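# Carry the spare power supply from shelving to bench

## Task

Take the spare power supply (a slim steel box with a round fan on one end and gold contacts on the other) off the parts shelving and set it on the work bench, where it must stay without the robot holding it. When finished, no box may be lying on the floor, the gripper must be open and the robot moved away, and the robot must not have fallen or be left leaning.

## Robot and tools

Robot: a Hello Robot Stretch 4, about 1.6 m tall, with one arm. It has an omni-wheel base (rim within 0.23 m of the base origin), a lift on a mast, an arm that telescopes forward, a wrist with yaw, pitch and roll, and a two-finger gripper. A loose object may occasionally get nudged by something outside the robot.

Frames: the base frame sits on the floor under the base centre, with x forward, y left and z up. hand_pose is a point between the open fingertips, given in the base frame; it is only approximate. The odometry frame is the base frame as it was at the start of the scene. base_odometry heading runs from -3.142 to 3.142 and is positive to the left. Odometry counts wheel turns, so slipping shows up as travel. If turned_by_wheels and turned_by_imu differ by more than about 0.1 rad, the base probably bumped something or slid.

execute_actions: the argument "actions" is a list holding one action, or empty to just read state and images. "cameras" chooses which images come back: head_camera, head_left_camera, head_right_camera, wrist_camera or all. Omitted or null means all; [] means none.

An action holds "base" and/or "joints", optionally with "pace" and "contact_limits". Alternatively it holds only {"end_of_arm": "enable_torque"}. All motions in one action start together.

base: exactly one relative offset from where the base last measured itself. translate_m moves forward (+) in metres, -2 to 2. strafe_m moves left (+) in metres, -2 to 2. rotate_rad turns counter-clockwise (+) in radians, -3.2 to 3.2.

joints: absolute targets, given by name. lift_m runs 0 to 1.2 m. arm_m is extension, 0 to 0.55 m. wrist_yaw_rad runs -1.134 to 4.276 (0 forward, + left, 3.14 stowed; above 3.4 the arm may block it). wrist_pitch_rad runs -1.117 to 4.259 (0 level, 1.57 pointing down). wrist_roll_rad runs -1.117 to 4.259 (0 puts the fingers level; + turns clockwise seen from behind). gripper_m is the fingertip gap in metres, -0.038 to 0.141; negative values press the tips together. Joint targets beyond range are clipped and the result says so. Any other bad value or unknown key rejects the whole call.

pace: "slow", "default", "fast" or "max". Base speed is 0.1/0.3/0.4/0.6 m/s and turning 1/2/3/4 rad/s, each lowered when the lift is high. contact_limits: only arm_m may be set, from 0 (lightest) to 0.75, default 0.5. No action runs longer than 15 s. Any joint or base left out of an action may still be pushing toward its previous target.

wait: takes seconds, 0 to 10. Returns state and images without commanding anything. zoom_image: camera plus region [x0,y0,x1,y1] in pixels, at most 504x504, applied to that camera's latest image. read_manual: returns licence text only. finished_scene: takes scene (1 or 2), ends it for good and reports success. Replying without a tool call ends everything.

Results: base_status and joint_status report how each motion ended. "done" means it was reached (for the base, the wheels turned the commanded amount). "off_target" means it stopped short and may still be pushing. "contact_stop_at_<key>" means it hit something; lift, arm or wheels then go slack. "limit_stop_at_<name>" is a built-in limit: tilt over 6 degrees makes things go slack, and own_body is a self-collision. "torque_fault" means a wrist or gripper motor went limp; send enable_torque to recover. After a stop, the later calls in that same reply are skipped. on_its_own describes what wasn't commanded; "held at" is the target being held.

lidar_m gives 12 distances in metres for 30-degree sectors. The first points ahead and they go counter-clockwise (4th left, 7th behind, 10th right). "-" means nothing seen, or closer than 0.25 m. It covers about 0.15 m up to robot height. wrist_depth_mm is a 7x7 grid of depths, 100 to 2000 mm. base_tilt is in degrees, forward/right positive, with a fixed bias of up to 1.5. motor_effort is a percent of maximum with the peak in brackets. Wheel effort is positive for a right turn.

Gripping: command a gripper_m smaller than the object's width. A firm squeeze shows as a change in gripper effort; the reading and "done" do not prove anything is held. If the fingertips get stuck on a surface, raise the lift. To unfold at the start, send lift_m 0.4 with wrist_yaw_rad 0.

Avoid: turning or driving with more than 1 kg held while arm_m is above 0.2, especially at fast paces, since the robot may tip. Avoid hard, steady pushes or pulls, especially high up or with high contact limits. Avoid dropping or slamming the box or leaving anything on the floor. Avoid pressing the gripper into things during base or arm moves (this causes torque faults). A level gripper holding over about 2 kg faults too. Shorter robot motion time is better. The simulation keeps running while you think.

Each tool is called after "Emit:" by a JSON object that holds its "method" and its "body", one argument or row to a line.

## Session

I'll start by looking at the current state.

Emit:
{"method": "execute_actions", "body": {
  "actions": []
}}

Scene clock: 0.00 s.
base_odometry: x=+0.000 y=+0.000 heading=+0.000 (m, m, rad; odometry frame)
turned_by_wheels: +0.000 (rad since the last result)
turned_by_imu: +0.000 (rad since the last result)
base_tilt: forward=+0.1 right=-0.3 (deg)
lidar_m: 0.66 1.76 1.44 2.00 2.23 1.79 1.45 1.55 2.46 2.02 0.85 0.69
base_status: not commanded
joint_positions: lift_m=+0.297 arm_m=-0.002 wrist_yaw_rad=+3.092 wrist_pitch_rad=-0.009 wrist_roll_rad=+0.008 gripper_m=+0.057
joint_status: not commanded
motor_effort: lift_m=+20 arm_m=+0 wrist_yaw_rad=-1 wrist_pitch_rad=-5 wrist_roll_rad=-1 gripper_m=-4 wheel_0=+1 wheel_1=+0 wheel_2=+0 (%)
hand_pose: x=-0.1146 y=+0.1017 z=+0.4780 quat_wxyz=(+0.025, +0.004, +0.004, +1.000) (m; base frame)
wrist_depth_mm: - 141 - 1921 1863 1863 1756 / - 123 155 1983 1921 1808 1756 / - 117 152 1983 1863 1808 1756 / 108 138 192 1921 1921 1756 1756 / 213 1921 1921 1863 1863 1808 1708 / 1661 1661 211 1921 207 1756 1661 / 1160 1205 1138 163 1182 1182 1366
pictures: head_camera, head_left_camera, head_right_camera, wrist_camera
Images, in order (width x height): head_camera 420x560, head_left_camera 420x672, head_right_camera 420x672, wrist_camera 616x392.

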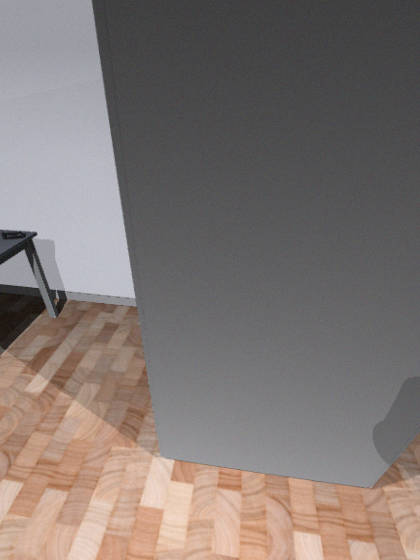

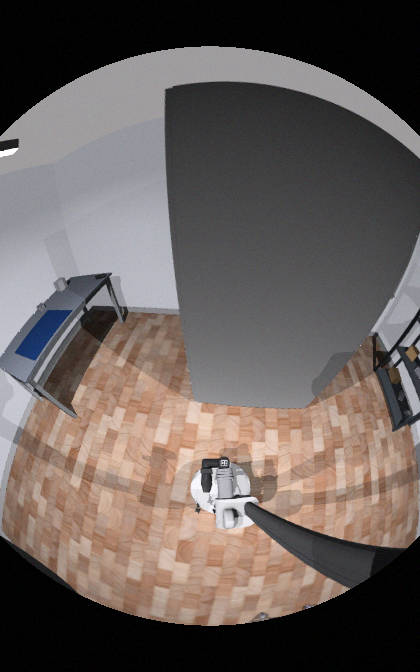

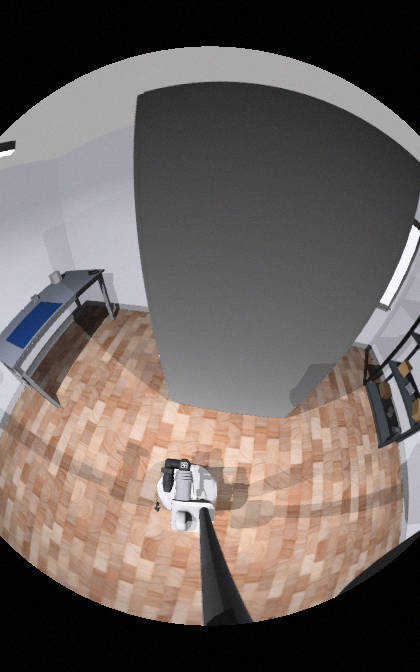

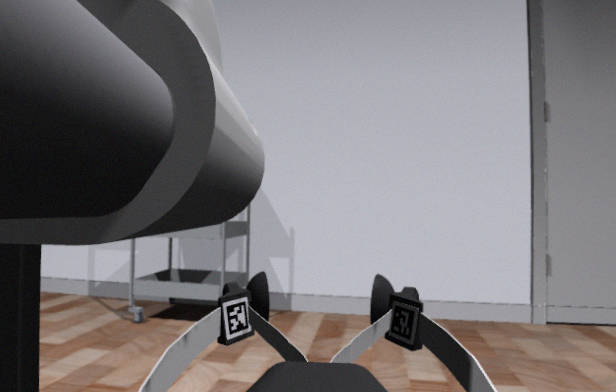

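Emit:
{"method": "execute_actions", "body": {
  "actions": [
    {"base": {"rotate_rad": -1.45}}
  ]
}}

Scene clock: 5.27 s.
base_odometry: x=+0.000 y=+0.000 heading=-1.449 (m, m, rad; odometry frame)
turned_by_wheels: -1.449 (rad since the last result)
turned_by_imu: -1.450 (rad since the last result)
base_tilt: forward=+0.2 right=-0.3 (deg)
lidar_m: 1.97 0.77 0.68 0.68 1.69 1.45 2.24 2.03 1.78 1.50 1.65 2.47
base_status: done
joint_positions: lift_m=+0.297 arm_m=-0.002 wrist_yaw_rad=+3.092 wrist_pitch_rad=-0.009 wrist_roll_rad=+0.008 gripper_m=+0.057
joint_status: not commanded
motor_effort: lift_m=+21(20) arm_m=+0(0) wrist_yaw_rad=+0(0) wrist_pitch_rad=-5(5) wrist_roll_rad=+1(2) gripper_m=-3(1) wheel_0=+5(9) wheel_1=+3(7) wheel_2=+5(9) (%)
hand_pose: x=-0.1146 y=+0.1017 z=+0.4780 quat_wxyz=(+0.025, +0.004, +0.004, +1.000) (m; base frame)
wrist_depth_mm: - 141 - - - - - / - 122 155 - - - - / - 116 151 - - - - / 108 138 191 - - - 1921 / 213 - - - - - - / 1661 1863 211 1921 207 1863 1863 / 1138 1205 1118 163 1182 1160 1336
pictures: head_camera, head_left_camera, head_right_camera, wrist_camera
Images, in order (width x height): head_camera 420x560, head_left_camera 420x672, head_right_camera 420x672, wrist_camera 616x392.

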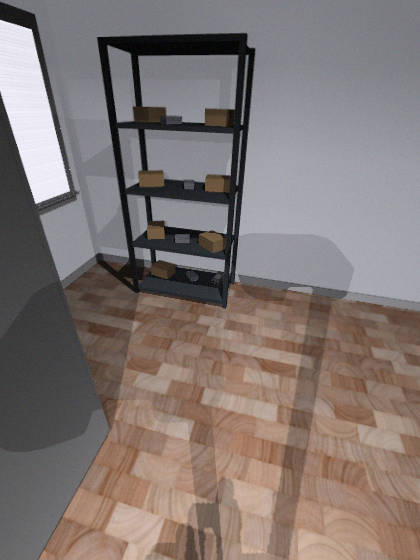

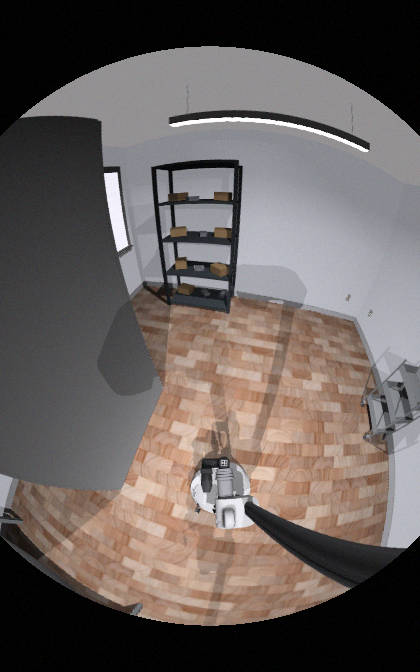

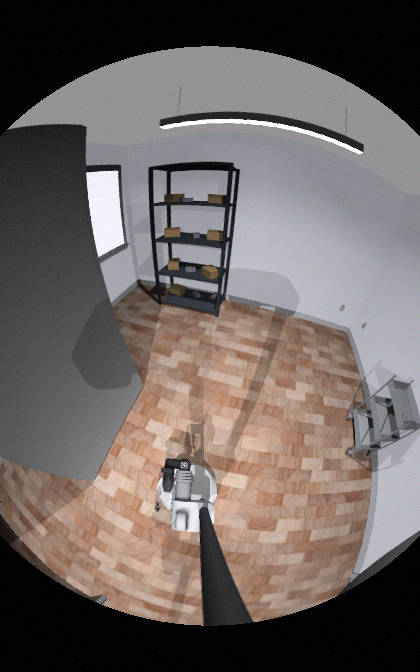

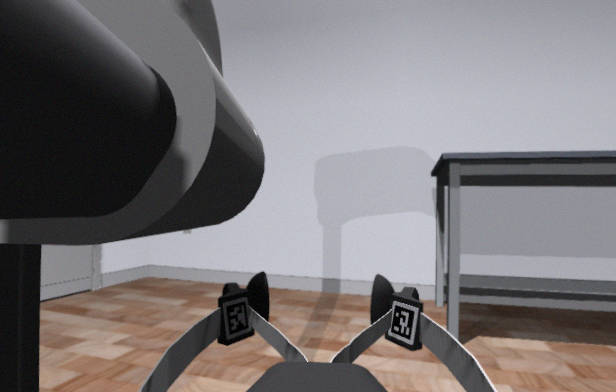

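Emit:
{"method": "zoom_image", "body": {
  "camera": "head_camera",
  "region": [100, 90, 260, 310]
}}

Region (100, 90, 260, 310) of head_camera's 420x560 image, scaled by 2.291, with more detail than that image has; it fills the left 367 columns of this view, and the rest is white.

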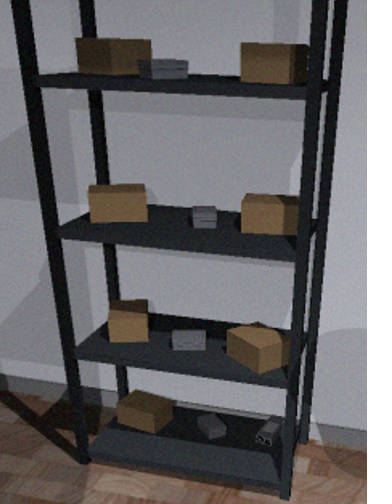

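Emit:
{"method": "zoom_image", "body": {
  "camera": "head_camera",
  "region": [135, 250, 245, 310]
}}

Region (135, 250, 245, 310) of head_camera's 420x560 image, scaled by 4.582, with more detail than that image has; it fills the top 275 rows of this view, and the rest is white.

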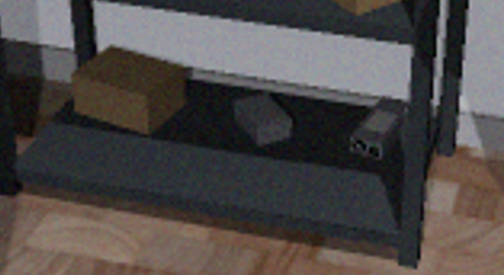

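Emit:
{"method": "execute_actions", "body": {
  "actions": [
    {"base": {"translate_m": 1.15}, "joints": {"lift_m": 0.4, "wrist_yaw_rad": 0.0, "gripper_m": 0.13}, "pace": "fast"}
  ]
}}

Scene clock: 54.77 s.
base_odometry: x=+0.140 y=-1.141 heading=-1.449 (m, m, rad; odometry frame)
turned_by_wheels: +0.000 (rad since the last result)
turned_by_imu: -0.004 (rad since the last result)
base_tilt: forward=+0.2 right=-0.3 (deg)
lidar_m: 0.85 1.03 1.59 0.68 0.51 0.81 3.36 2.43 1.69 2.12 1.56 0.90
base_status: done
joint_positions: lift_m=+0.400 arm_m=-0.002 wrist_yaw_rad=+0.000 wrist_pitch_rad=-0.009 wrist_roll_rad=+0.008 gripper_m=+0.130
joint_status: all done
motor_effort: lift_m=+23(24) arm_m=+0(0) wrist_yaw_rad=-2(7) wrist_pitch_rad=-5(7) wrist_roll_rad=+1(3) gripper_m=+4(2) wheel_0=+3(8) wheel_1=+2(9) wheel_2=-1(20) (%)
hand_pose: x=+0.4577 y=-0.0873 z=+0.5805 quat_wxyz=(+1.000, +0.004, -0.004, +0.000) (m; base frame)
wrist_depth_mm: 1499 1430 1308 759 699 1042 960 / 1499 991 960 976 878 1025 960 / 1537 1430 1336 1182 1118 1042 976 / 1499 1464 1308 1182 1078 1025 960 / 1430 991 891 691 707 1025 960 / 1499 1430 1229 1138 1060 214 946 / 1336 1336 1138 145 1008 976 946
pictures: head_camera, head_left_camera, head_right_camera, wrist_camera
Images, in order (width x height): head_camera 420x560, head_left_camera 420x672, head_right_camera 420x672, wrist_camera 616x392.

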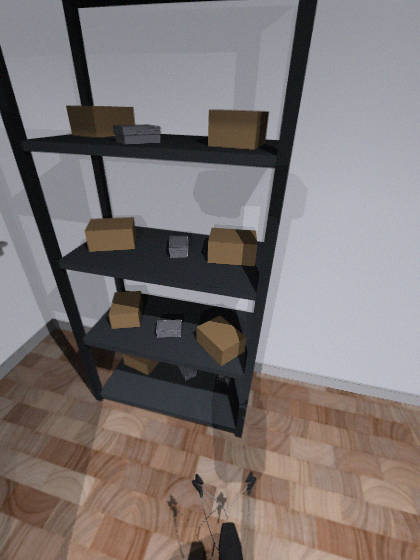

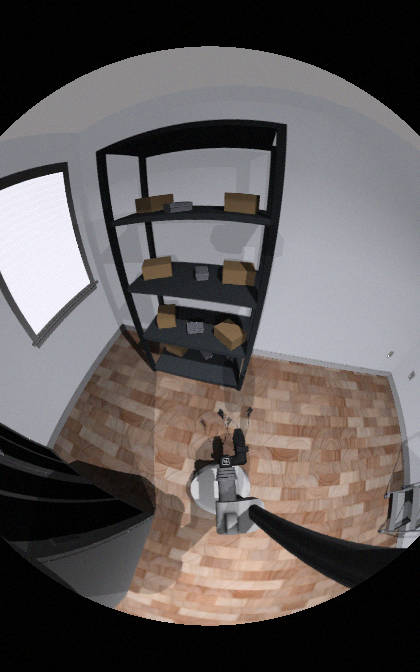

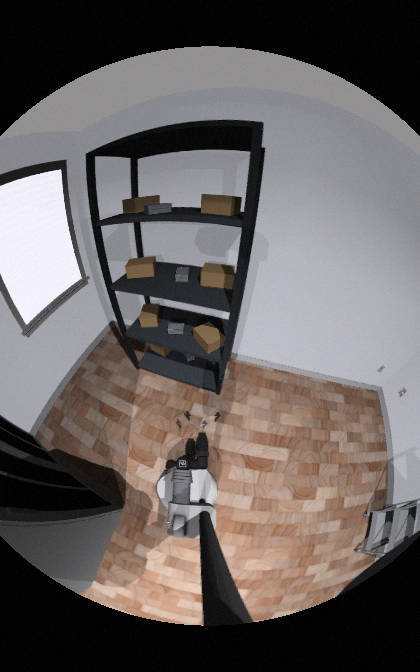

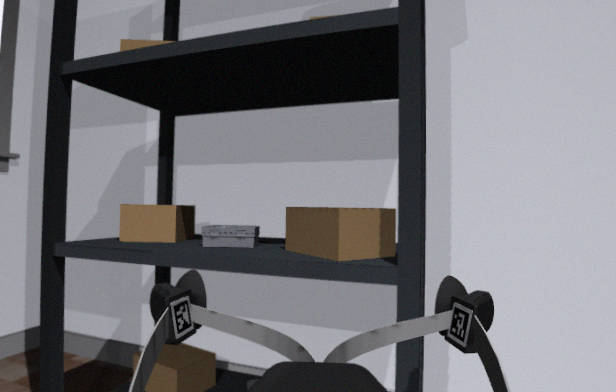

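Emit:
{"method": "zoom_image", "body": {
  "camera": "head_camera",
  "region": [70, 310, 290, 460]
}}

Region (70, 310, 290, 460) of head_camera's 420x560 image, scaled by 2.291, with more detail than that image has; it fills the top 344 rows of this view, and the rest is white.

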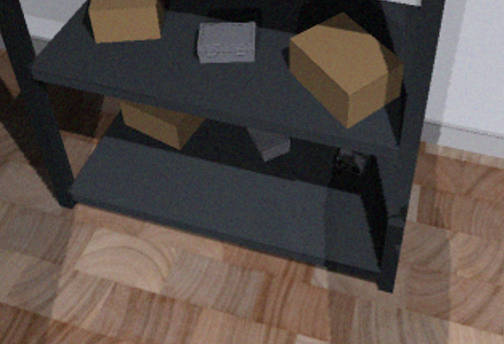

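Emit:
{"method": "execute_actions", "body": {
  "actions": [
    {"base": {"rotate_rad": -0.26}, "joints": {"arm_m": 0.16, "lift_m": 0.25}}
  ]
}}

Scene clock: 89.93 s.
base_odometry: x=+0.140 y=-1.141 heading=-1.708 (m, m, rad; odometry frame)
turned_by_wheels: -0.259 (rad since the last result)
turned_by_imu: -0.259 (rad since the last result)
base_tilt: forward=+0.2 right=-0.3 (deg)
lidar_m: 0.85 0.93 1.59 1.33 0.50 0.55 3.26 2.93 1.80 1.73 1.94 1.40
base_status: done
joint_positions: lift_m=+0.250 arm_m=+0.159 wrist_yaw_rad=+0.000 wrist_pitch_rad=-0.009 wrist_roll_rad=+0.008 gripper_m=+0.130
joint_status: all done
motor_effort: lift_m=+18(19) arm_m=+9(10) wrist_yaw_rad=+0(1) wrist_pitch_rad=-6(7) wrist_roll_rad=+1(0) gripper_m=+4(5) wheel_0=+4(7) wheel_1=+2(10) wheel_2=+5(8) (%)
hand_pose: x=+0.6179 y=-0.0874 z=+0.4309 quat_wxyz=(+1.000, +0.004, -0.004, +0.000) (m; base frame)
wrist_depth_mm: 1025 960 976 991 976 960 960 / 1060 1025 1008 1025 991 960 946 / 1042 654 574 991 976 960 946 / 1042 854 707 991 976 946 946 / 1025 1025 991 976 976 931 931 / 1025 1025 504 960 960 213 931 / 842 788 798 145 931 917 917
pictures: head_camera, head_left_camera, head_right_camera, wrist_camera
Images, in order (width x height): head_camera 420x560, head_left_camera 420x672, head_right_camera 420x672, wrist_camera 616x392.

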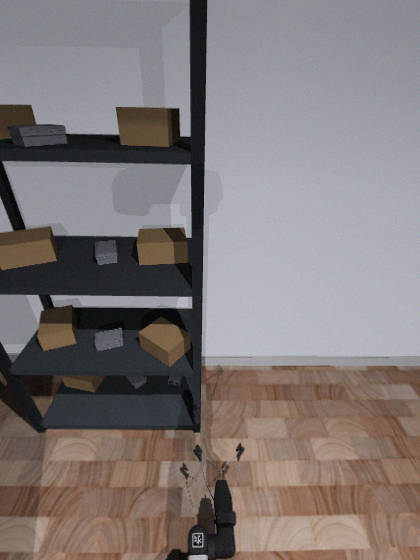

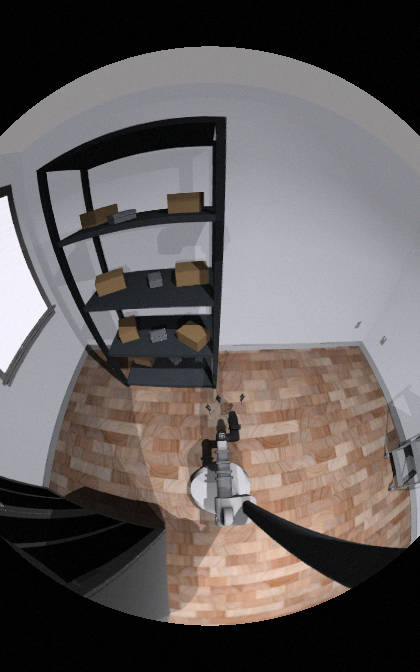

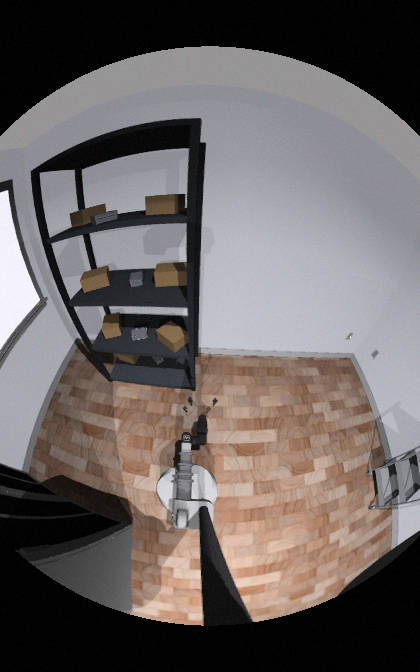

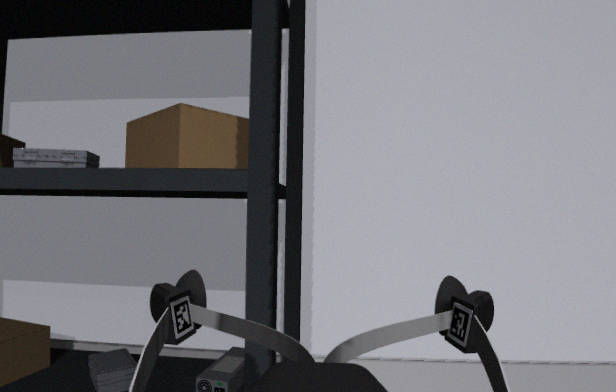

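Emit:
{"method": "execute_actions", "body": {
  "actions": [
    {"base": {"strafe_m": 0.2}, "joints": {"lift_m": 0.06}}
  ]
}}

Scene clock: 124.07 s.
base_odometry: x=+0.338 y=-1.169 heading=-1.708 (m, m, rad; odometry frame)
turned_by_wheels: +0.000 (rad since the last result)
turned_by_imu: +0.002 (rad since the last result)
base_tilt: forward=+0.1 right=-0.2 (deg)
lidar_m: 0.87 0.90 1.41 1.33 0.51 0.37 0.84 3.24 1.99 1.93 1.92 1.41
base_status: done
joint_positions: lift_m=+0.060 arm_m=+0.159 wrist_yaw_rad=+0.000 wrist_pitch_rad=-0.009 wrist_roll_rad=+0.008 gripper_m=+0.130
joint_status: all done
motor_effort: lift_m=+18(17) arm_m=+8(9) wrist_yaw_rad=+0(0) wrist_pitch_rad=-6(6) wrist_roll_rad=+4(1) gripper_m=+3(2) wheel_0=-3(16) wheel_1=+2(12) wheel_2=+0(5) (%)
hand_pose: x=+0.6179 y=-0.0874 z=+0.2409 quat_wxyz=(+1.000, +0.004, -0.004, +0.000) (m; base frame)
wrist_depth_mm: 715 1025 647 549 504 976 946 / 627 634 634 621 521 960 960 / 1042 1025 1025 991 917 960 931 / 1042 1025 1008 991 917 946 931 / 842 1008 991 976 891 960 946 / 732 683 634 759 492 213 931 / 535 517 530 145 496 627 707
pictures: head_camera, head_left_camera, head_right_camera, wrist_camera
Images, in order (width x height): head_camera 420x560, head_left_camera 420x672, head_right_camera 420x672, wrist_camera 616x392.

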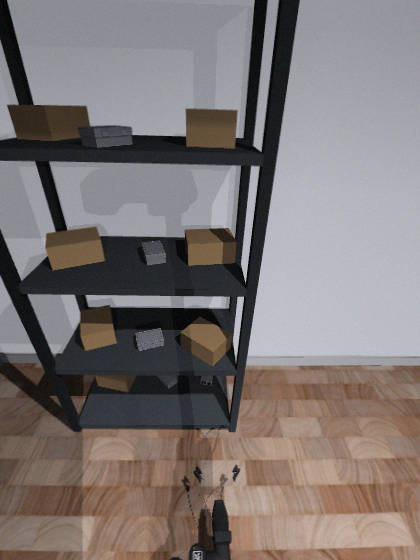

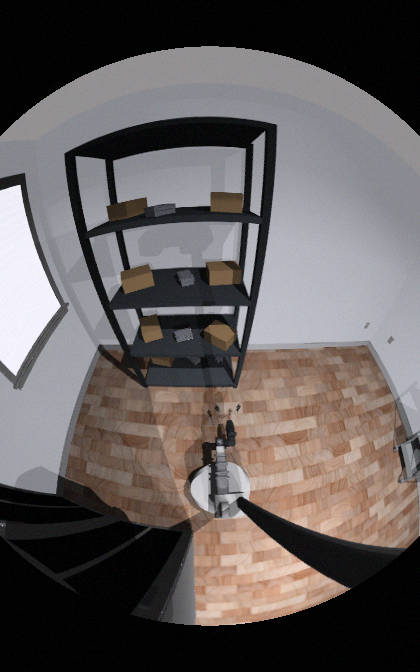

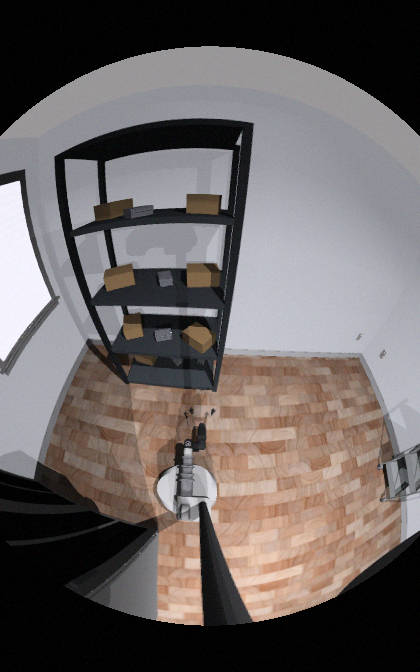

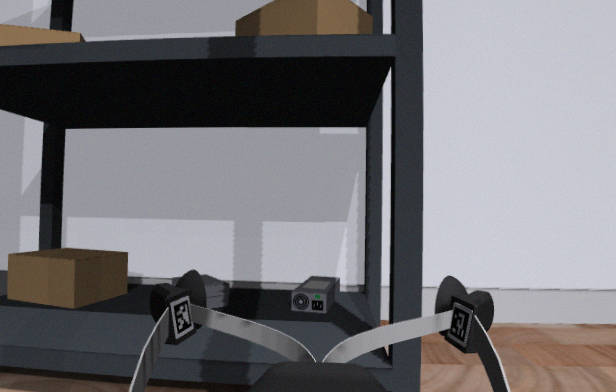

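Emit:
{"method": "zoom_image", "body": {
  "camera": "wrist_camera",
  "region": [260, 250, 440, 392]
}}

Region (260, 250, 440, 392) of wrist_camera's 616x392 image, scaled by 2.800; it fills the top 398 rows of this view, and the rest is white.

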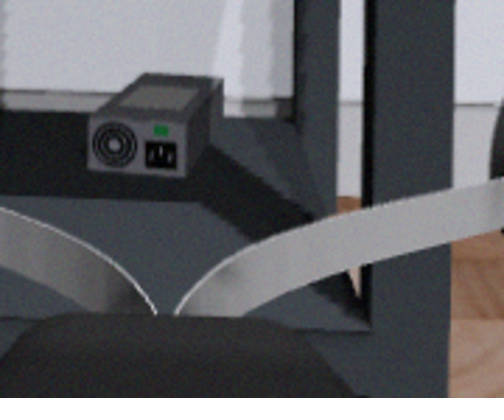

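Emit:
{"method": "execute_actions", "body": {
  "actions": [
    {"base": {"rotate_rad": -0.19}, "joints": {"lift_m": 0.12, "wrist_pitch_rad": 0.3}}
  ],
  "cameras": []
}}

Emit:
{"method": "execute_actions", "body": {
  "actions": [
    {"base": {"strafe_m": 0.238}}
  ]
}}

Scene clock: 244.97 s.
base_odometry: x=+0.338 y=-1.169 heading=-1.897 (m, m, rad; odometry frame)
turned_by_wheels: -0.189 (rad since the last result)
turned_by_imu: -0.189 (rad since the last result)
base_tilt: forward=+0.2 right=-0.2 (deg)
lidar_m: 0.86 0.87 1.08 1.38 0.63 0.39 0.45 3.37 2.57 1.91 2.34 1.51
base_status: done
joint_positions: lift_m=+0.120 arm_m=+0.159 wrist_yaw_rad=+0.000 wrist_pitch_rad=+0.302 wrist_roll_rad=+0.008 gripper_m=+0.130
joint_status: all done
motor_effort: lift_m=+22(24) arm_m=+8(8) wrist_yaw_rad=+0(0) wrist_pitch_rad=-4(6) wrist_roll_rad=+1(2) gripper_m=-1(2) wheel_0=+5(10) wheel_1=+2(8) wheel_2=+5(13) (%)
hand_pose: x=+0.6049 y=-0.0874 z=+0.2123 quat_wxyz=(+0.989, +0.004, +0.150, -0.001) (m; base frame)
wrist_depth_mm: 866 878 904 917 931 976 991 / 878 917 931 946 1008 1008 1025 / 917 946 976 991 1025 1060 1098 / 854 809 854 991 1060 1078 1098 / 580 597 591 683 778 778 768 / 535 539 521 569 569 213 569 / 455 449 455 145 445 433 459
pictures: none
No camera images: the call's "cameras" was empty. Leave "cameras" out to get every camera's image.

Scene clock: 247.07 s.
base_odometry: x=+0.564 y=-1.245 heading=-1.897 (m, m, rad; odometry frame)
turned_by_wheels: +0.000 (rad since the last result)
turned_by_imu: +0.001 (rad since the last result)
base_tilt: forward=+0.3 right=-0.2 (deg)
lidar_m: 0.81 0.83 1.22 1.14 0.67 0.43 0.37 0.46 2.81 2.15 2.33 0.94
base_status: done
joint_positions: lift_m=+0.120 arm_m=+0.159 wrist_yaw_rad=+0.000 wrist_pitch_rad=+0.302 wrist_roll_rad=+0.008 gripper_m=+0.130
joint_status: not commanded
motor_effort: lift_m=+22(23) arm_m=+8(8) wrist_yaw_rad=+0(0) wrist_pitch_rad=-5(6) wrist_roll_rad=-1(2) gripper_m=-3(1) wheel_0=-2(12) wheel_1=+1(11) wheel_2=+0(1) (%)
hand_pose: x=+0.6049 y=-0.0874 z=+0.2123 quat_wxyz=(+0.989, +0.004, +0.150, -0.001) (m; base frame)
wrist_depth_mm: 831 831 866 878 904 480 946 / 842 878 917 931 946 960 976 / 878 904 931 960 991 1008 1042 / 668 809 820 866 991 1042 1078 / 591 591 597 597 591 723 768 / 508 504 512 554 544 214 569 / 455 449 452 145 449 436 462
pictures: head_camera, head_left_camera, head_right_camera, wrist_camera
Images, in order (width x height): head_camera 420x560, head_left_camera 420x672, head_right_camera 420x672, wrist_camera 616x392.

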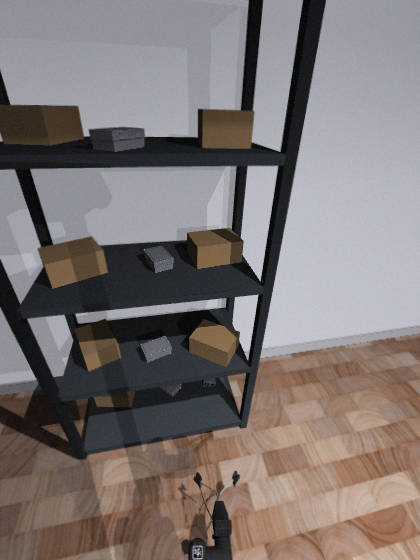

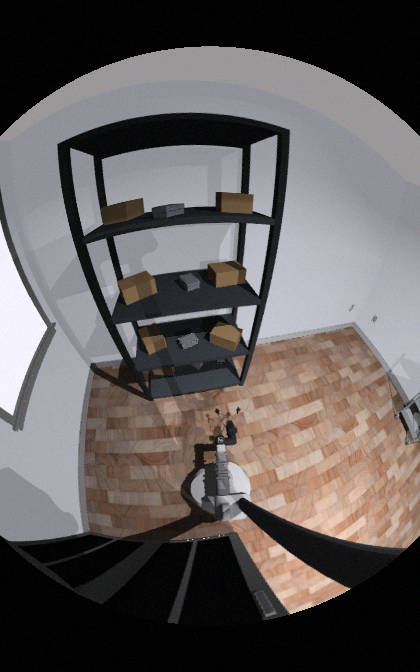

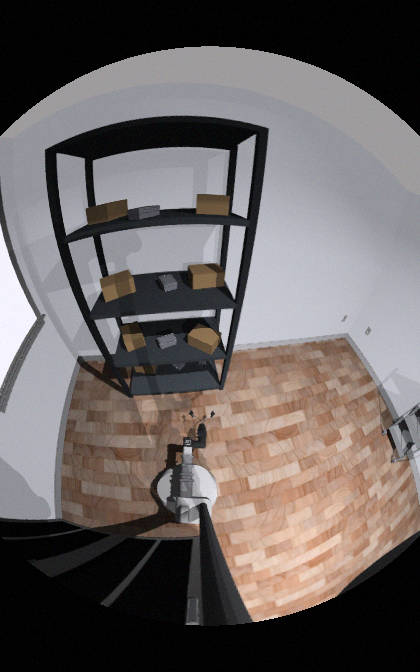

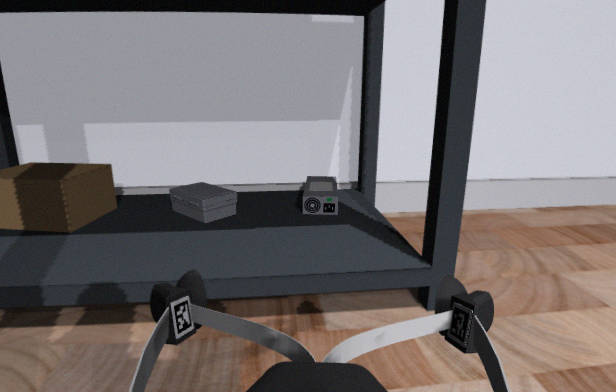

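Emit:
{"method": "execute_actions", "body": {
  "actions": [
    {"base": {"translate_m": 0.4}, "joints": {"lift_m": 0.16, "wrist_pitch_rad": 0.5, "gripper_m": 0.14}}
  ]
}}

Scene clock: 255.73 s.
base_odometry: x=+0.436 y=-1.624 heading=-1.897 (m, m, rad; odometry frame)
turned_by_wheels: +0.000 (rad since the last result)
turned_by_imu: -0.001 (rad since the last result)
base_tilt: forward=+0.2 right=-0.3 (deg)
lidar_m: 0.41 0.43 0.56 1.19 1.22 0.88 0.77 3.83 2.30 2.16 1.64 0.50
base_status: done
joint_positions: lift_m=+0.160 arm_m=+0.159 wrist_yaw_rad=+0.000 wrist_pitch_rad=+0.502 wrist_roll_rad=+0.008 gripper_m=+0.140
joint_status: all done
motor_effort: lift_m=+22(21) arm_m=+8(8) wrist_yaw_rad=+0(0) wrist_pitch_rad=-5(5) wrist_roll_rad=+0(3) gripper_m=+1(2) wheel_0=+2(9) wheel_1=+2(7) wheel_2=-2(10) (%)
hand_pose: x=+0.5823 y=-0.0874 z=+0.1993 quat_wxyz=(+0.969, +0.004, +0.248, -0.001) (m; base frame)
wrist_depth_mm: 480 492 496 512 517 544 554 / 504 521 535 549 549 580 597 / 544 559 569 591 591 621 640 / 574 580 597 535 621 661 676 / 418 397 459 421 488 585 585 / 375 351 349 377 377 205 473 / 319 314 319 148 312 317 410
pictures: head_camera, head_left_camera, head_right_camera, wrist_camera
Images, in order (width x height): head_camera 420x560, head_left_camera 420x672, head_right_camera 420x672, wrist_camera 616x392.

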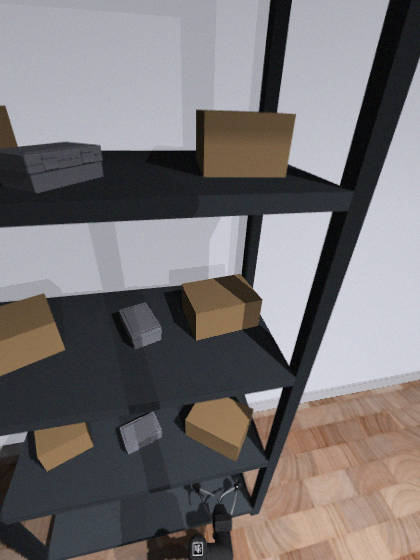

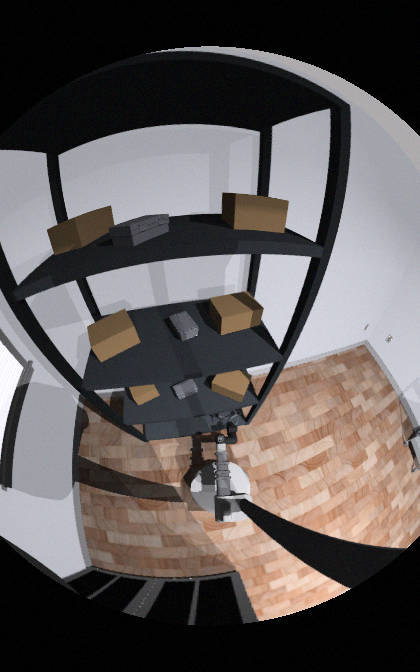

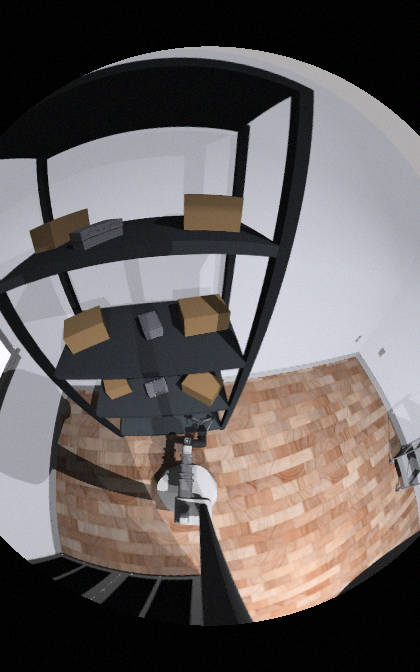

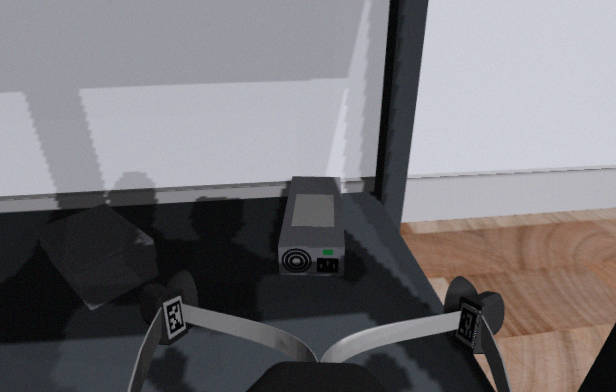

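Emit:
{"method": "execute_actions", "body": {
  "actions": [
    {"base": {"strafe_m": 0.018}, "joints": {"lift_m": 0.17, "wrist_pitch_rad": 0.7, "arm_m": 0.44}, "contact_limits": {"arm_m": 0.25}}
  ],
  "cameras": ["wrist_camera", "head_right_camera"]
}}

Scene clock: 316.07 s.
base_odometry: x=+0.452 y=-1.630 heading=-1.897 (m, m, rad; odometry frame)
turned_by_wheels: +0.000 (rad since the last result)
turned_by_imu: +0.001 (rad since the last result)
base_tilt: forward=+0.3 right=-0.3 (deg)
lidar_m: 0.42 0.42 0.55 1.16 1.20 0.87 0.78 3.65 2.31 2.16 1.61 0.47
base_status: done
joint_positions: lift_m=+0.170 arm_m=+0.439 wrist_yaw_rad=+0.000 wrist_pitch_rad=+0.702 wrist_roll_rad=+0.008 gripper_m=+0.140
joint_status: all done
motor_effort: lift_m=+23(23) arm_m=+8(7) wrist_yaw_rad=+0(0) wrist_pitch_rad=-3(6) wrist_roll_rad=-1(3) gripper_m=+3(3) wheel_0=-2(9) wheel_1=+2(11) wheel_2=+0(1) (%)
contact_limits: arm_m 0.25
hand_pose: x=+0.8297 y=-0.0874 z=+0.1618 quat_wxyz=(+0.939, +0.004, +0.344, -0.001) (m; base frame)
wrist_depth_mm: 246 253 257 266 273 235 221 / 267 274 283 291 300 244 314 / 297 304 314 325 332 271 355 / 327 338 351 364 373 307 397 / 355 357 366 306 347 418 436 / 309 293 296 264 298 204 392 / 273 272 272 148 264 270 347
pictures: head_right_camera, wrist_camera
Images, in order (width x height): head_right_camera 420x672, wrist_camera 616x392.

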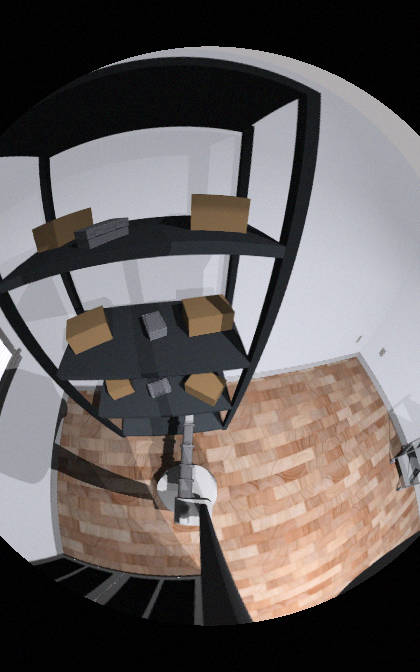

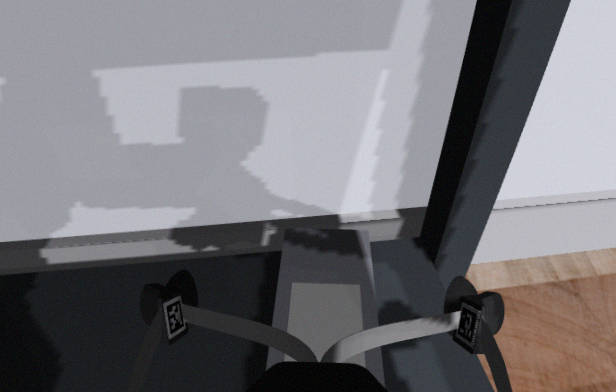

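Emit:
{"method": "execute_actions", "body": {
  "actions": [
    {"joints": {"lift_m": 0.168, "wrist_pitch_rad": 0.95, "arm_m": 0.494}, "contact_limits": {"arm_m": 0.25}, "pace": "slow"}
  ],
  "cameras": ["wrist_camera"]
}}

Scene clock: 339.63 s.
base_odometry: x=+0.452 y=-1.630 heading=-1.897 (m, m, rad; odometry frame)
turned_by_wheels: +0.000 (rad since the last result)
turned_by_imu: +0.001 (rad since the last result)
base_tilt: forward=+0.3 right=-0.3 (deg)
lidar_m: 0.41 0.43 0.55 1.14 1.21 0.85 0.76 3.66 2.34 2.18 1.64 0.46
base_status: not commanded
joint_positions: lift_m=+0.168 arm_m=+0.492 wrist_yaw_rad=+0.000 wrist_pitch_rad=+0.951 wrist_roll_rad=+0.008 gripper_m=+0.140
joint_status: all done
motor_effort: lift_m=+18(20) arm_m=+8(8) wrist_yaw_rad=+0(1) wrist_pitch_rad=-2(0) wrist_roll_rad=+2(3) gripper_m=+3(0) wheel_0=-2(2) wheel_1=+2(2) wheel_2=+0(0) (%)
contact_limits: arm_m 0.25
hand_pose: x=+0.8310 y=-0.0874 z=+0.1116 quat_wxyz=(+0.889, +0.004, +0.458, -0.002) (m; base frame)
wrist_depth_mm: 220 229 232 239 247 238 185 / 248 257 266 276 285 231 217 / 287 298 306 317 327 257 343 / 312 310 307 257 300 312 384 / 279 278 277 231 263 342 355 / 252 242 243 209 213 205 320 / 231 229 229 148 220 222 297
pictures: wrist_camera
Images, in order (width x height): wrist_camera 616x392.

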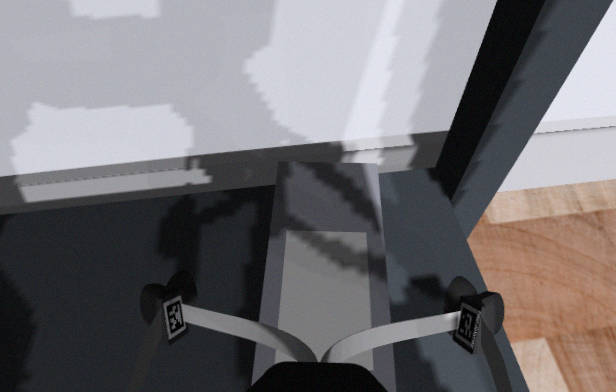

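Emit:
{"method": "execute_actions", "body": {
  "actions": [
    {"joints": {"lift_m": 0.163, "gripper_m": 0.085}}
  ],
  "cameras": ["wrist_camera"]
}}

Scene clock: 350.50 s.
base_odometry: x=+0.452 y=-1.630 heading=-1.897 (m, m, rad; odometry frame)
turned_by_wheels: +0.000 (rad since the last result)
turned_by_imu: +0.001 (rad since the last result)
base_tilt: forward=+0.2 right=-0.3 (deg)
lidar_m: 0.41 0.42 0.55 1.16 1.23 0.86 0.77 3.65 2.32 2.20 1.66 0.46
base_status: not commanded
joint_positions: lift_m=+0.163 arm_m=+0.492 wrist_yaw_rad=+0.000 wrist_pitch_rad=+0.951 wrist_roll_rad=+0.008 gripper_m=+0.085
joint_status: all done
motor_effort: lift_m=+18(18) arm_m=+8(8) wrist_yaw_rad=-1(0) wrist_pitch_rad=-2(3) wrist_roll_rad=+3(5) gripper_m=-1(0) wheel_0=-2(2) wheel_1=+2(2) wheel_2=+0(0) (%)
hand_pose: x=+0.8310 y=-0.0874 z=+0.1066 quat_wxyz=(+0.889, +0.004, +0.458, -0.002) (m; base frame)
wrist_depth_mm: 221 228 233 239 247 238 184 / 247 257 266 276 283 231 217 / 287 297 309 314 320 255 342 / 304 303 303 250 293 309 384 / 274 273 271 224 257 342 349 / 246 247 211 204 200 246 317 / 227 225 220 156 190 217 291
pictures: wrist_camera
Images, in order (width x height): wrist_camera 616x392.

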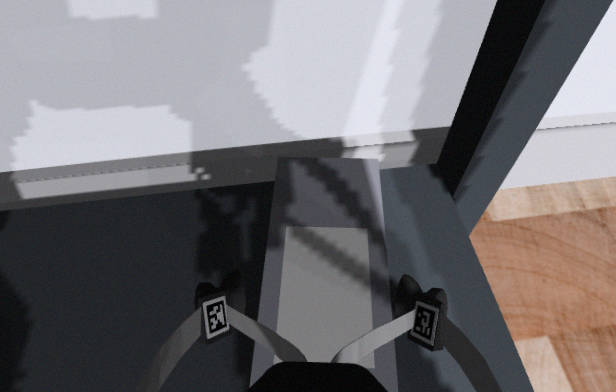

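Emit:
{"method": "execute_actions", "body": {
  "actions": [
    {"joints": {"gripper_m": 0.02}}
  ],
  "cameras": ["wrist_camera"]
}}

Scene clock: 356.50 s.
base_odometry: x=+0.452 y=-1.630 heading=-1.897 (m, m, rad; odometry frame)
turned_by_wheels: +0.000 (rad since the last result)
turned_by_imu: +0.001 (rad since the last result)
base_tilt: forward=+0.2 right=-0.3 (deg)
lidar_m: 0.42 0.44 0.53 1.16 1.22 0.87 0.76 3.66 2.32 2.19 1.64 0.49
base_status: not commanded
joint_positions: lift_m=+0.163 arm_m=+0.493 wrist_yaw_rad=+0.000 wrist_pitch_rad=+0.958 wrist_roll_rad=+0.008 gripper_m=+0.021
joint_status: all done
motor_effort: lift_m=+21(21) arm_m=+8(8) wrist_yaw_rad=+0(1) wrist_pitch_rad=-21(23) wrist_roll_rad=+2(3) gripper_m=-23(23) wheel_0=-2(2) wheel_1=+2(2) wheel_2=+0(0) (%)
hand_pose: x=+0.8295 y=-0.0875 z=+0.1052 quat_wxyz=(+0.888, +0.004, +0.461, -0.002) (m; base frame)
wrist_depth_mm: 221 229 235 242 249 241 186 / 250 259 267 279 286 232 220 / 290 300 307 312 319 259 349 / 300 298 296 237 285 306 379 / 267 267 266 212 252 330 343 / 243 243 195 191 193 241 312 / 224 213 214 177 177 168 286
pictures: wrist_camera
Images, in order (width x height): wrist_camera 616x392.

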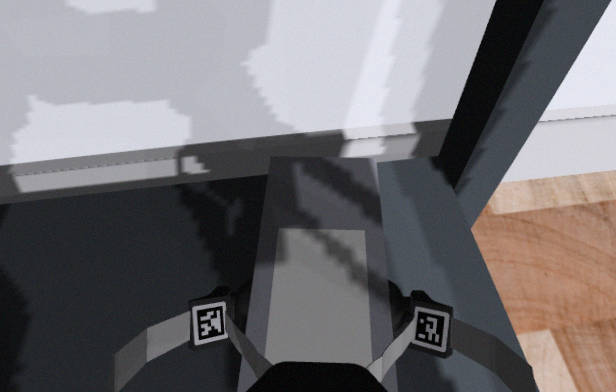

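Emit:
{"method": "execute_actions", "body": {
  "actions": [
    {"joints": {"gripper_m": 0.008, "lift_m": 0.18}, "pace": "slow"}
  ],
  "cameras": ["wrist_camera"]
}}

Scene clock: 367.10 s.
base_odometry: x=+0.452 y=-1.630 heading=-1.897 (m, m, rad; odometry frame)
turned_by_wheels: +0.000 (rad since the last result)
turned_by_imu: +0.001 (rad since the last result)
base_tilt: forward=+0.2 right=-0.2 (deg)
lidar_m: 0.42 0.43 0.53 1.14 1.19 0.87 0.77 3.67 2.34 2.16 1.64 0.46
base_status: not commanded
joint_positions: lift_m=+0.180 arm_m=+0.493 wrist_yaw_rad=+0.000 wrist_pitch_rad=+0.957 wrist_roll_rad=+0.008 gripper_m=+0.009
joint_status: all done
motor_effort: lift_m=+26(28) arm_m=+8(8) wrist_yaw_rad=+1(1) wrist_pitch_rad=-21(22) wrist_roll_rad=+1(1) gripper_m=-28(27) wheel_0=-2(2) wheel_1=+2(2) wheel_2=+0(0) (%)
hand_pose: x=+0.8295 y=-0.0875 z=+0.1218 quat_wxyz=(+0.888, +0.004, +0.461, -0.002) (m; base frame)
wrist_depth_mm: 222 229 235 241 250 240 186 / 250 259 268 279 286 232 220 / 291 301 312 317 329 259 347 / 317 317 317 234 304 317 392 / 287 287 283 208 270 355 362 / 259 259 189 188 190 264 325 / 238 229 229 174 174 167 304
pictures: wrist_camera
Images, in order (width x height): wrist_camera 616x392.

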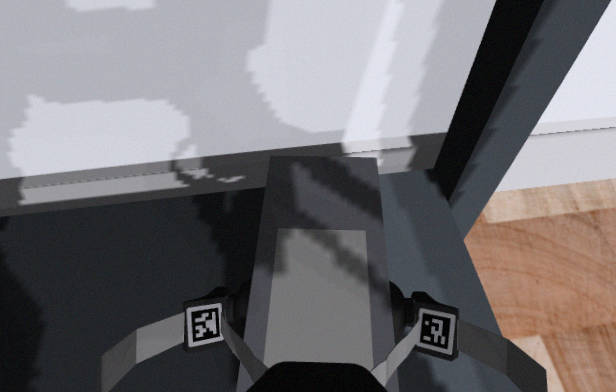

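Emit:
{"method": "execute_actions", "body": {
  "actions": [
    {"joints": {"arm_m": 0.12}}
  ],
  "cameras": ["wrist_camera", "head_right_camera"]
}}

Scene clock: 376.87 s.
base_odometry: x=+0.452 y=-1.630 heading=-1.897 (m, m, rad; odometry frame)
turned_by_wheels: +0.000 (rad since the last result)
turned_by_imu: +0.001 (rad since the last result)
base_tilt: forward=+0.1 right=-0.3 (deg)
lidar_m: 0.42 0.43 0.54 1.16 1.21 0.84 0.76 3.66 2.31 2.18 1.62 0.48
base_status: not commanded
joint_positions: lift_m=+0.180 arm_m=+0.121 wrist_yaw_rad=+0.000 wrist_pitch_rad=+0.958 wrist_roll_rad=+0.008 gripper_m=+0.009
joint_status: all done
motor_effort: lift_m=+26(26) arm_m=-8(8) wrist_yaw_rad=+0(1) wrist_pitch_rad=-20(22) wrist_roll_rad=+2(2) gripper_m=-26(25) wheel_0=-2(2) wheel_1=+2(2) wheel_2=+0(0) (%)
hand_pose: x=+0.4583 y=-0.0874 z=+0.1218 quat_wxyz=(+0.887, +0.004, +0.461, -0.002) (m; base frame)
wrist_depth_mm: 466 394 484 477 473 603 597 / 418 392 407 404 402 521 521 / 364 359 357 355 353 368 449 / 324 320 319 234 307 312 271 / 290 287 286 209 276 289 291 / 271 271 189 188 190 330 329 / 314 298 298 174 174 167 303
pictures: head_right_camera, wrist_camera
Images, in order (width x height): head_right_camera 420x672, wrist_camera 616x392.

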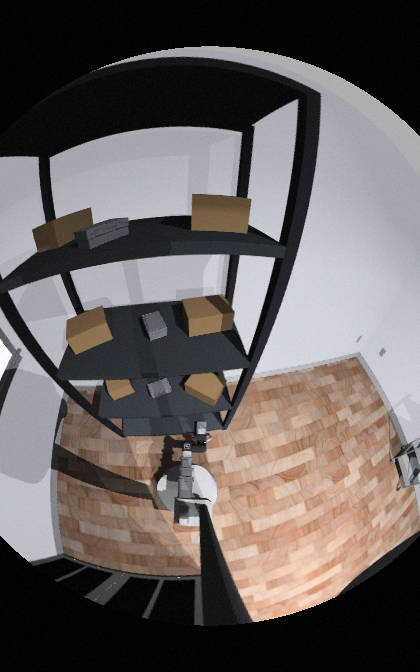

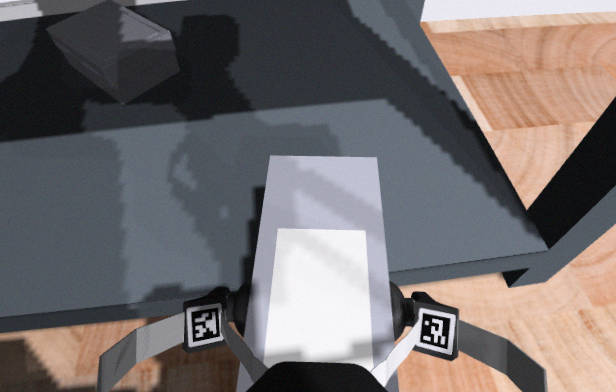

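Emit:
{"method": "execute_actions", "body": {
  "actions": [
    {"base": {"translate_m": -0.2}, "joints": {"lift_m": 0.3, "arm_m": 0.05}}
  ],
  "cameras": ["wrist_camera", "head_right_camera"]
}}

Scene clock: 433.33 s.
base_odometry: x=+0.516 y=-1.440 heading=-1.897 (m, m, rad; odometry frame)
turned_by_wheels: +0.000 (rad since the last result)
turned_by_imu: +0.001 (rad since the last result)
base_tilt: forward=+0.2 right=-0.3 (deg)
lidar_m: 0.44 0.64 0.80 1.12 1.06 0.65 0.57 2.82 2.81 2.16 1.96 0.70
base_status: done
joint_positions: lift_m=+0.300 arm_m=+0.051 wrist_yaw_rad=+0.000 wrist_pitch_rad=+0.957 wrist_roll_rad=+0.008 gripper_m=+0.009
joint_status: all done
motor_effort: lift_m=+26(25) arm_m=-8(9) wrist_yaw_rad=+0(0) wrist_pitch_rad=-20(22) wrist_roll_rad=+4(3) gripper_m=-23(26) wheel_0=-4(9) wheel_1=-2(7) wheel_2=+3(13) (%)
hand_pose: x=+0.3884 y=-0.0874 z=+0.2419 quat_wxyz=(+0.888, +0.004, +0.461, -0.002) (m; base frame)
wrist_depth_mm: 609 699 661 707 750 778 820 / 603 609 597 597 597 668 699 / 539 530 539 535 549 603 621 / 559 559 569 233 549 549 549 / 517 504 504 208 484 500 492 / 459 462 189 187 190 452 449 / 427 407 407 175 174 167 415
pictures: head_right_camera, wrist_camera
Images, in order (width x height): head_right_camera 420x672, wrist_camera 616x392.

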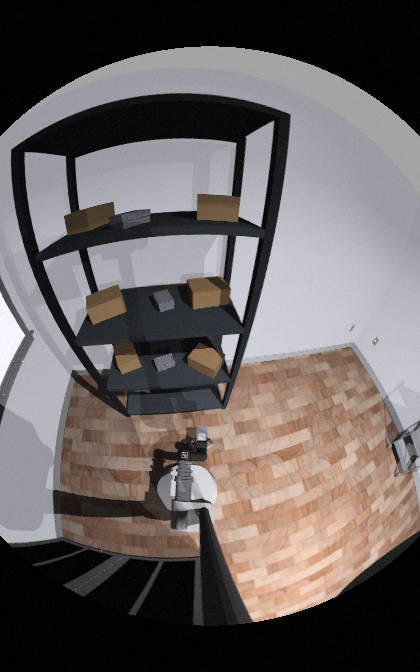

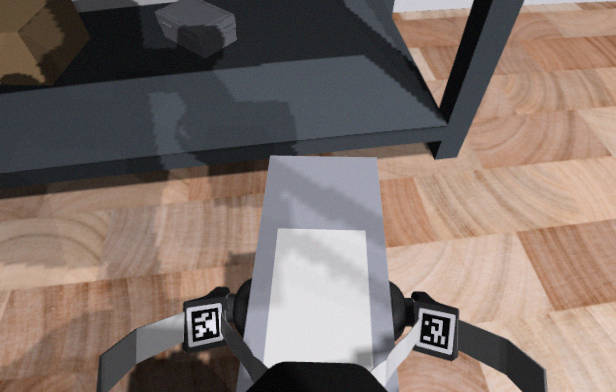

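Emit:
{"method": "execute_actions", "body": {
  "actions": [
    {"base": {"rotate_rad": -2.2}}
  ],
  "cameras": ["head_camera", "head_right_camera"]
}}

Scene clock: 442.67 s.
base_odometry: x=+0.516 y=-1.440 heading=+2.187 (m, m, rad; odometry frame)
turned_by_wheels: -2.199 (rad since the last result)
turned_by_imu: -2.202 (rad since the last result)
base_tilt: forward=+0.3 right=-0.3 (deg)
lidar_m: 0.46 2.16 2.35 0.75 0.59 0.63 0.73 1.15 1.17 0.67 0.53 0.56
base_status: done
joint_positions: lift_m=+0.300 arm_m=+0.051 wrist_yaw_rad=+0.000 wrist_pitch_rad=+0.957 wrist_roll_rad=+0.008 gripper_m=+0.009
joint_status: not commanded
motor_effort: lift_m=+26(26) arm_m=-9(8) wrist_yaw_rad=+0(3) wrist_pitch_rad=-20(21) wrist_roll_rad=-1(2) gripper_m=-26(26) wheel_0=+4(12) wheel_1=+1(8) wheel_2=+4(11) (%)
hand_pose: x=+0.3885 y=-0.0874 z=+0.2419 quat_wxyz=(+0.888, +0.004, +0.461, -0.002) (m; base frame)
wrist_depth_mm: 866 866 854 842 831 831 809 / 750 741 723 715 715 715 707 / 647 640 634 627 627 621 621 / 574 569 559 234 539 554 549 / 512 508 508 208 484 496 496 / 462 459 189 188 190 452 445 / 424 404 404 174 174 167 415
pictures: head_camera, head_right_camera
Images, in order (width x height): head_camera 420x560, head_right_camera 420x672.

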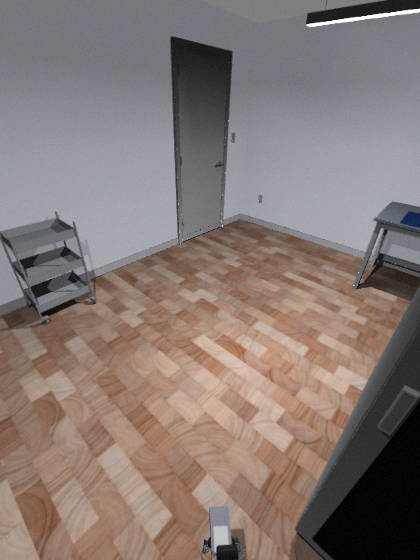

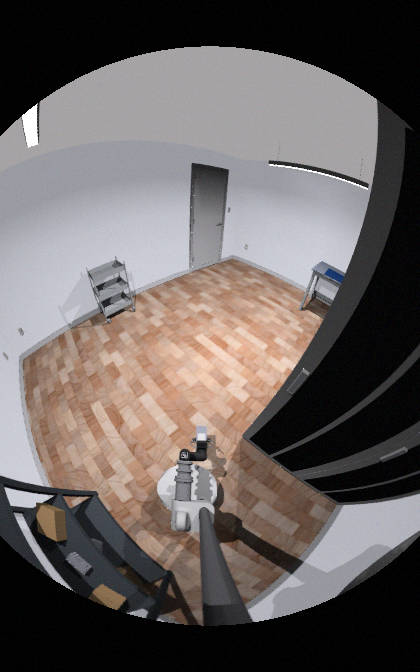

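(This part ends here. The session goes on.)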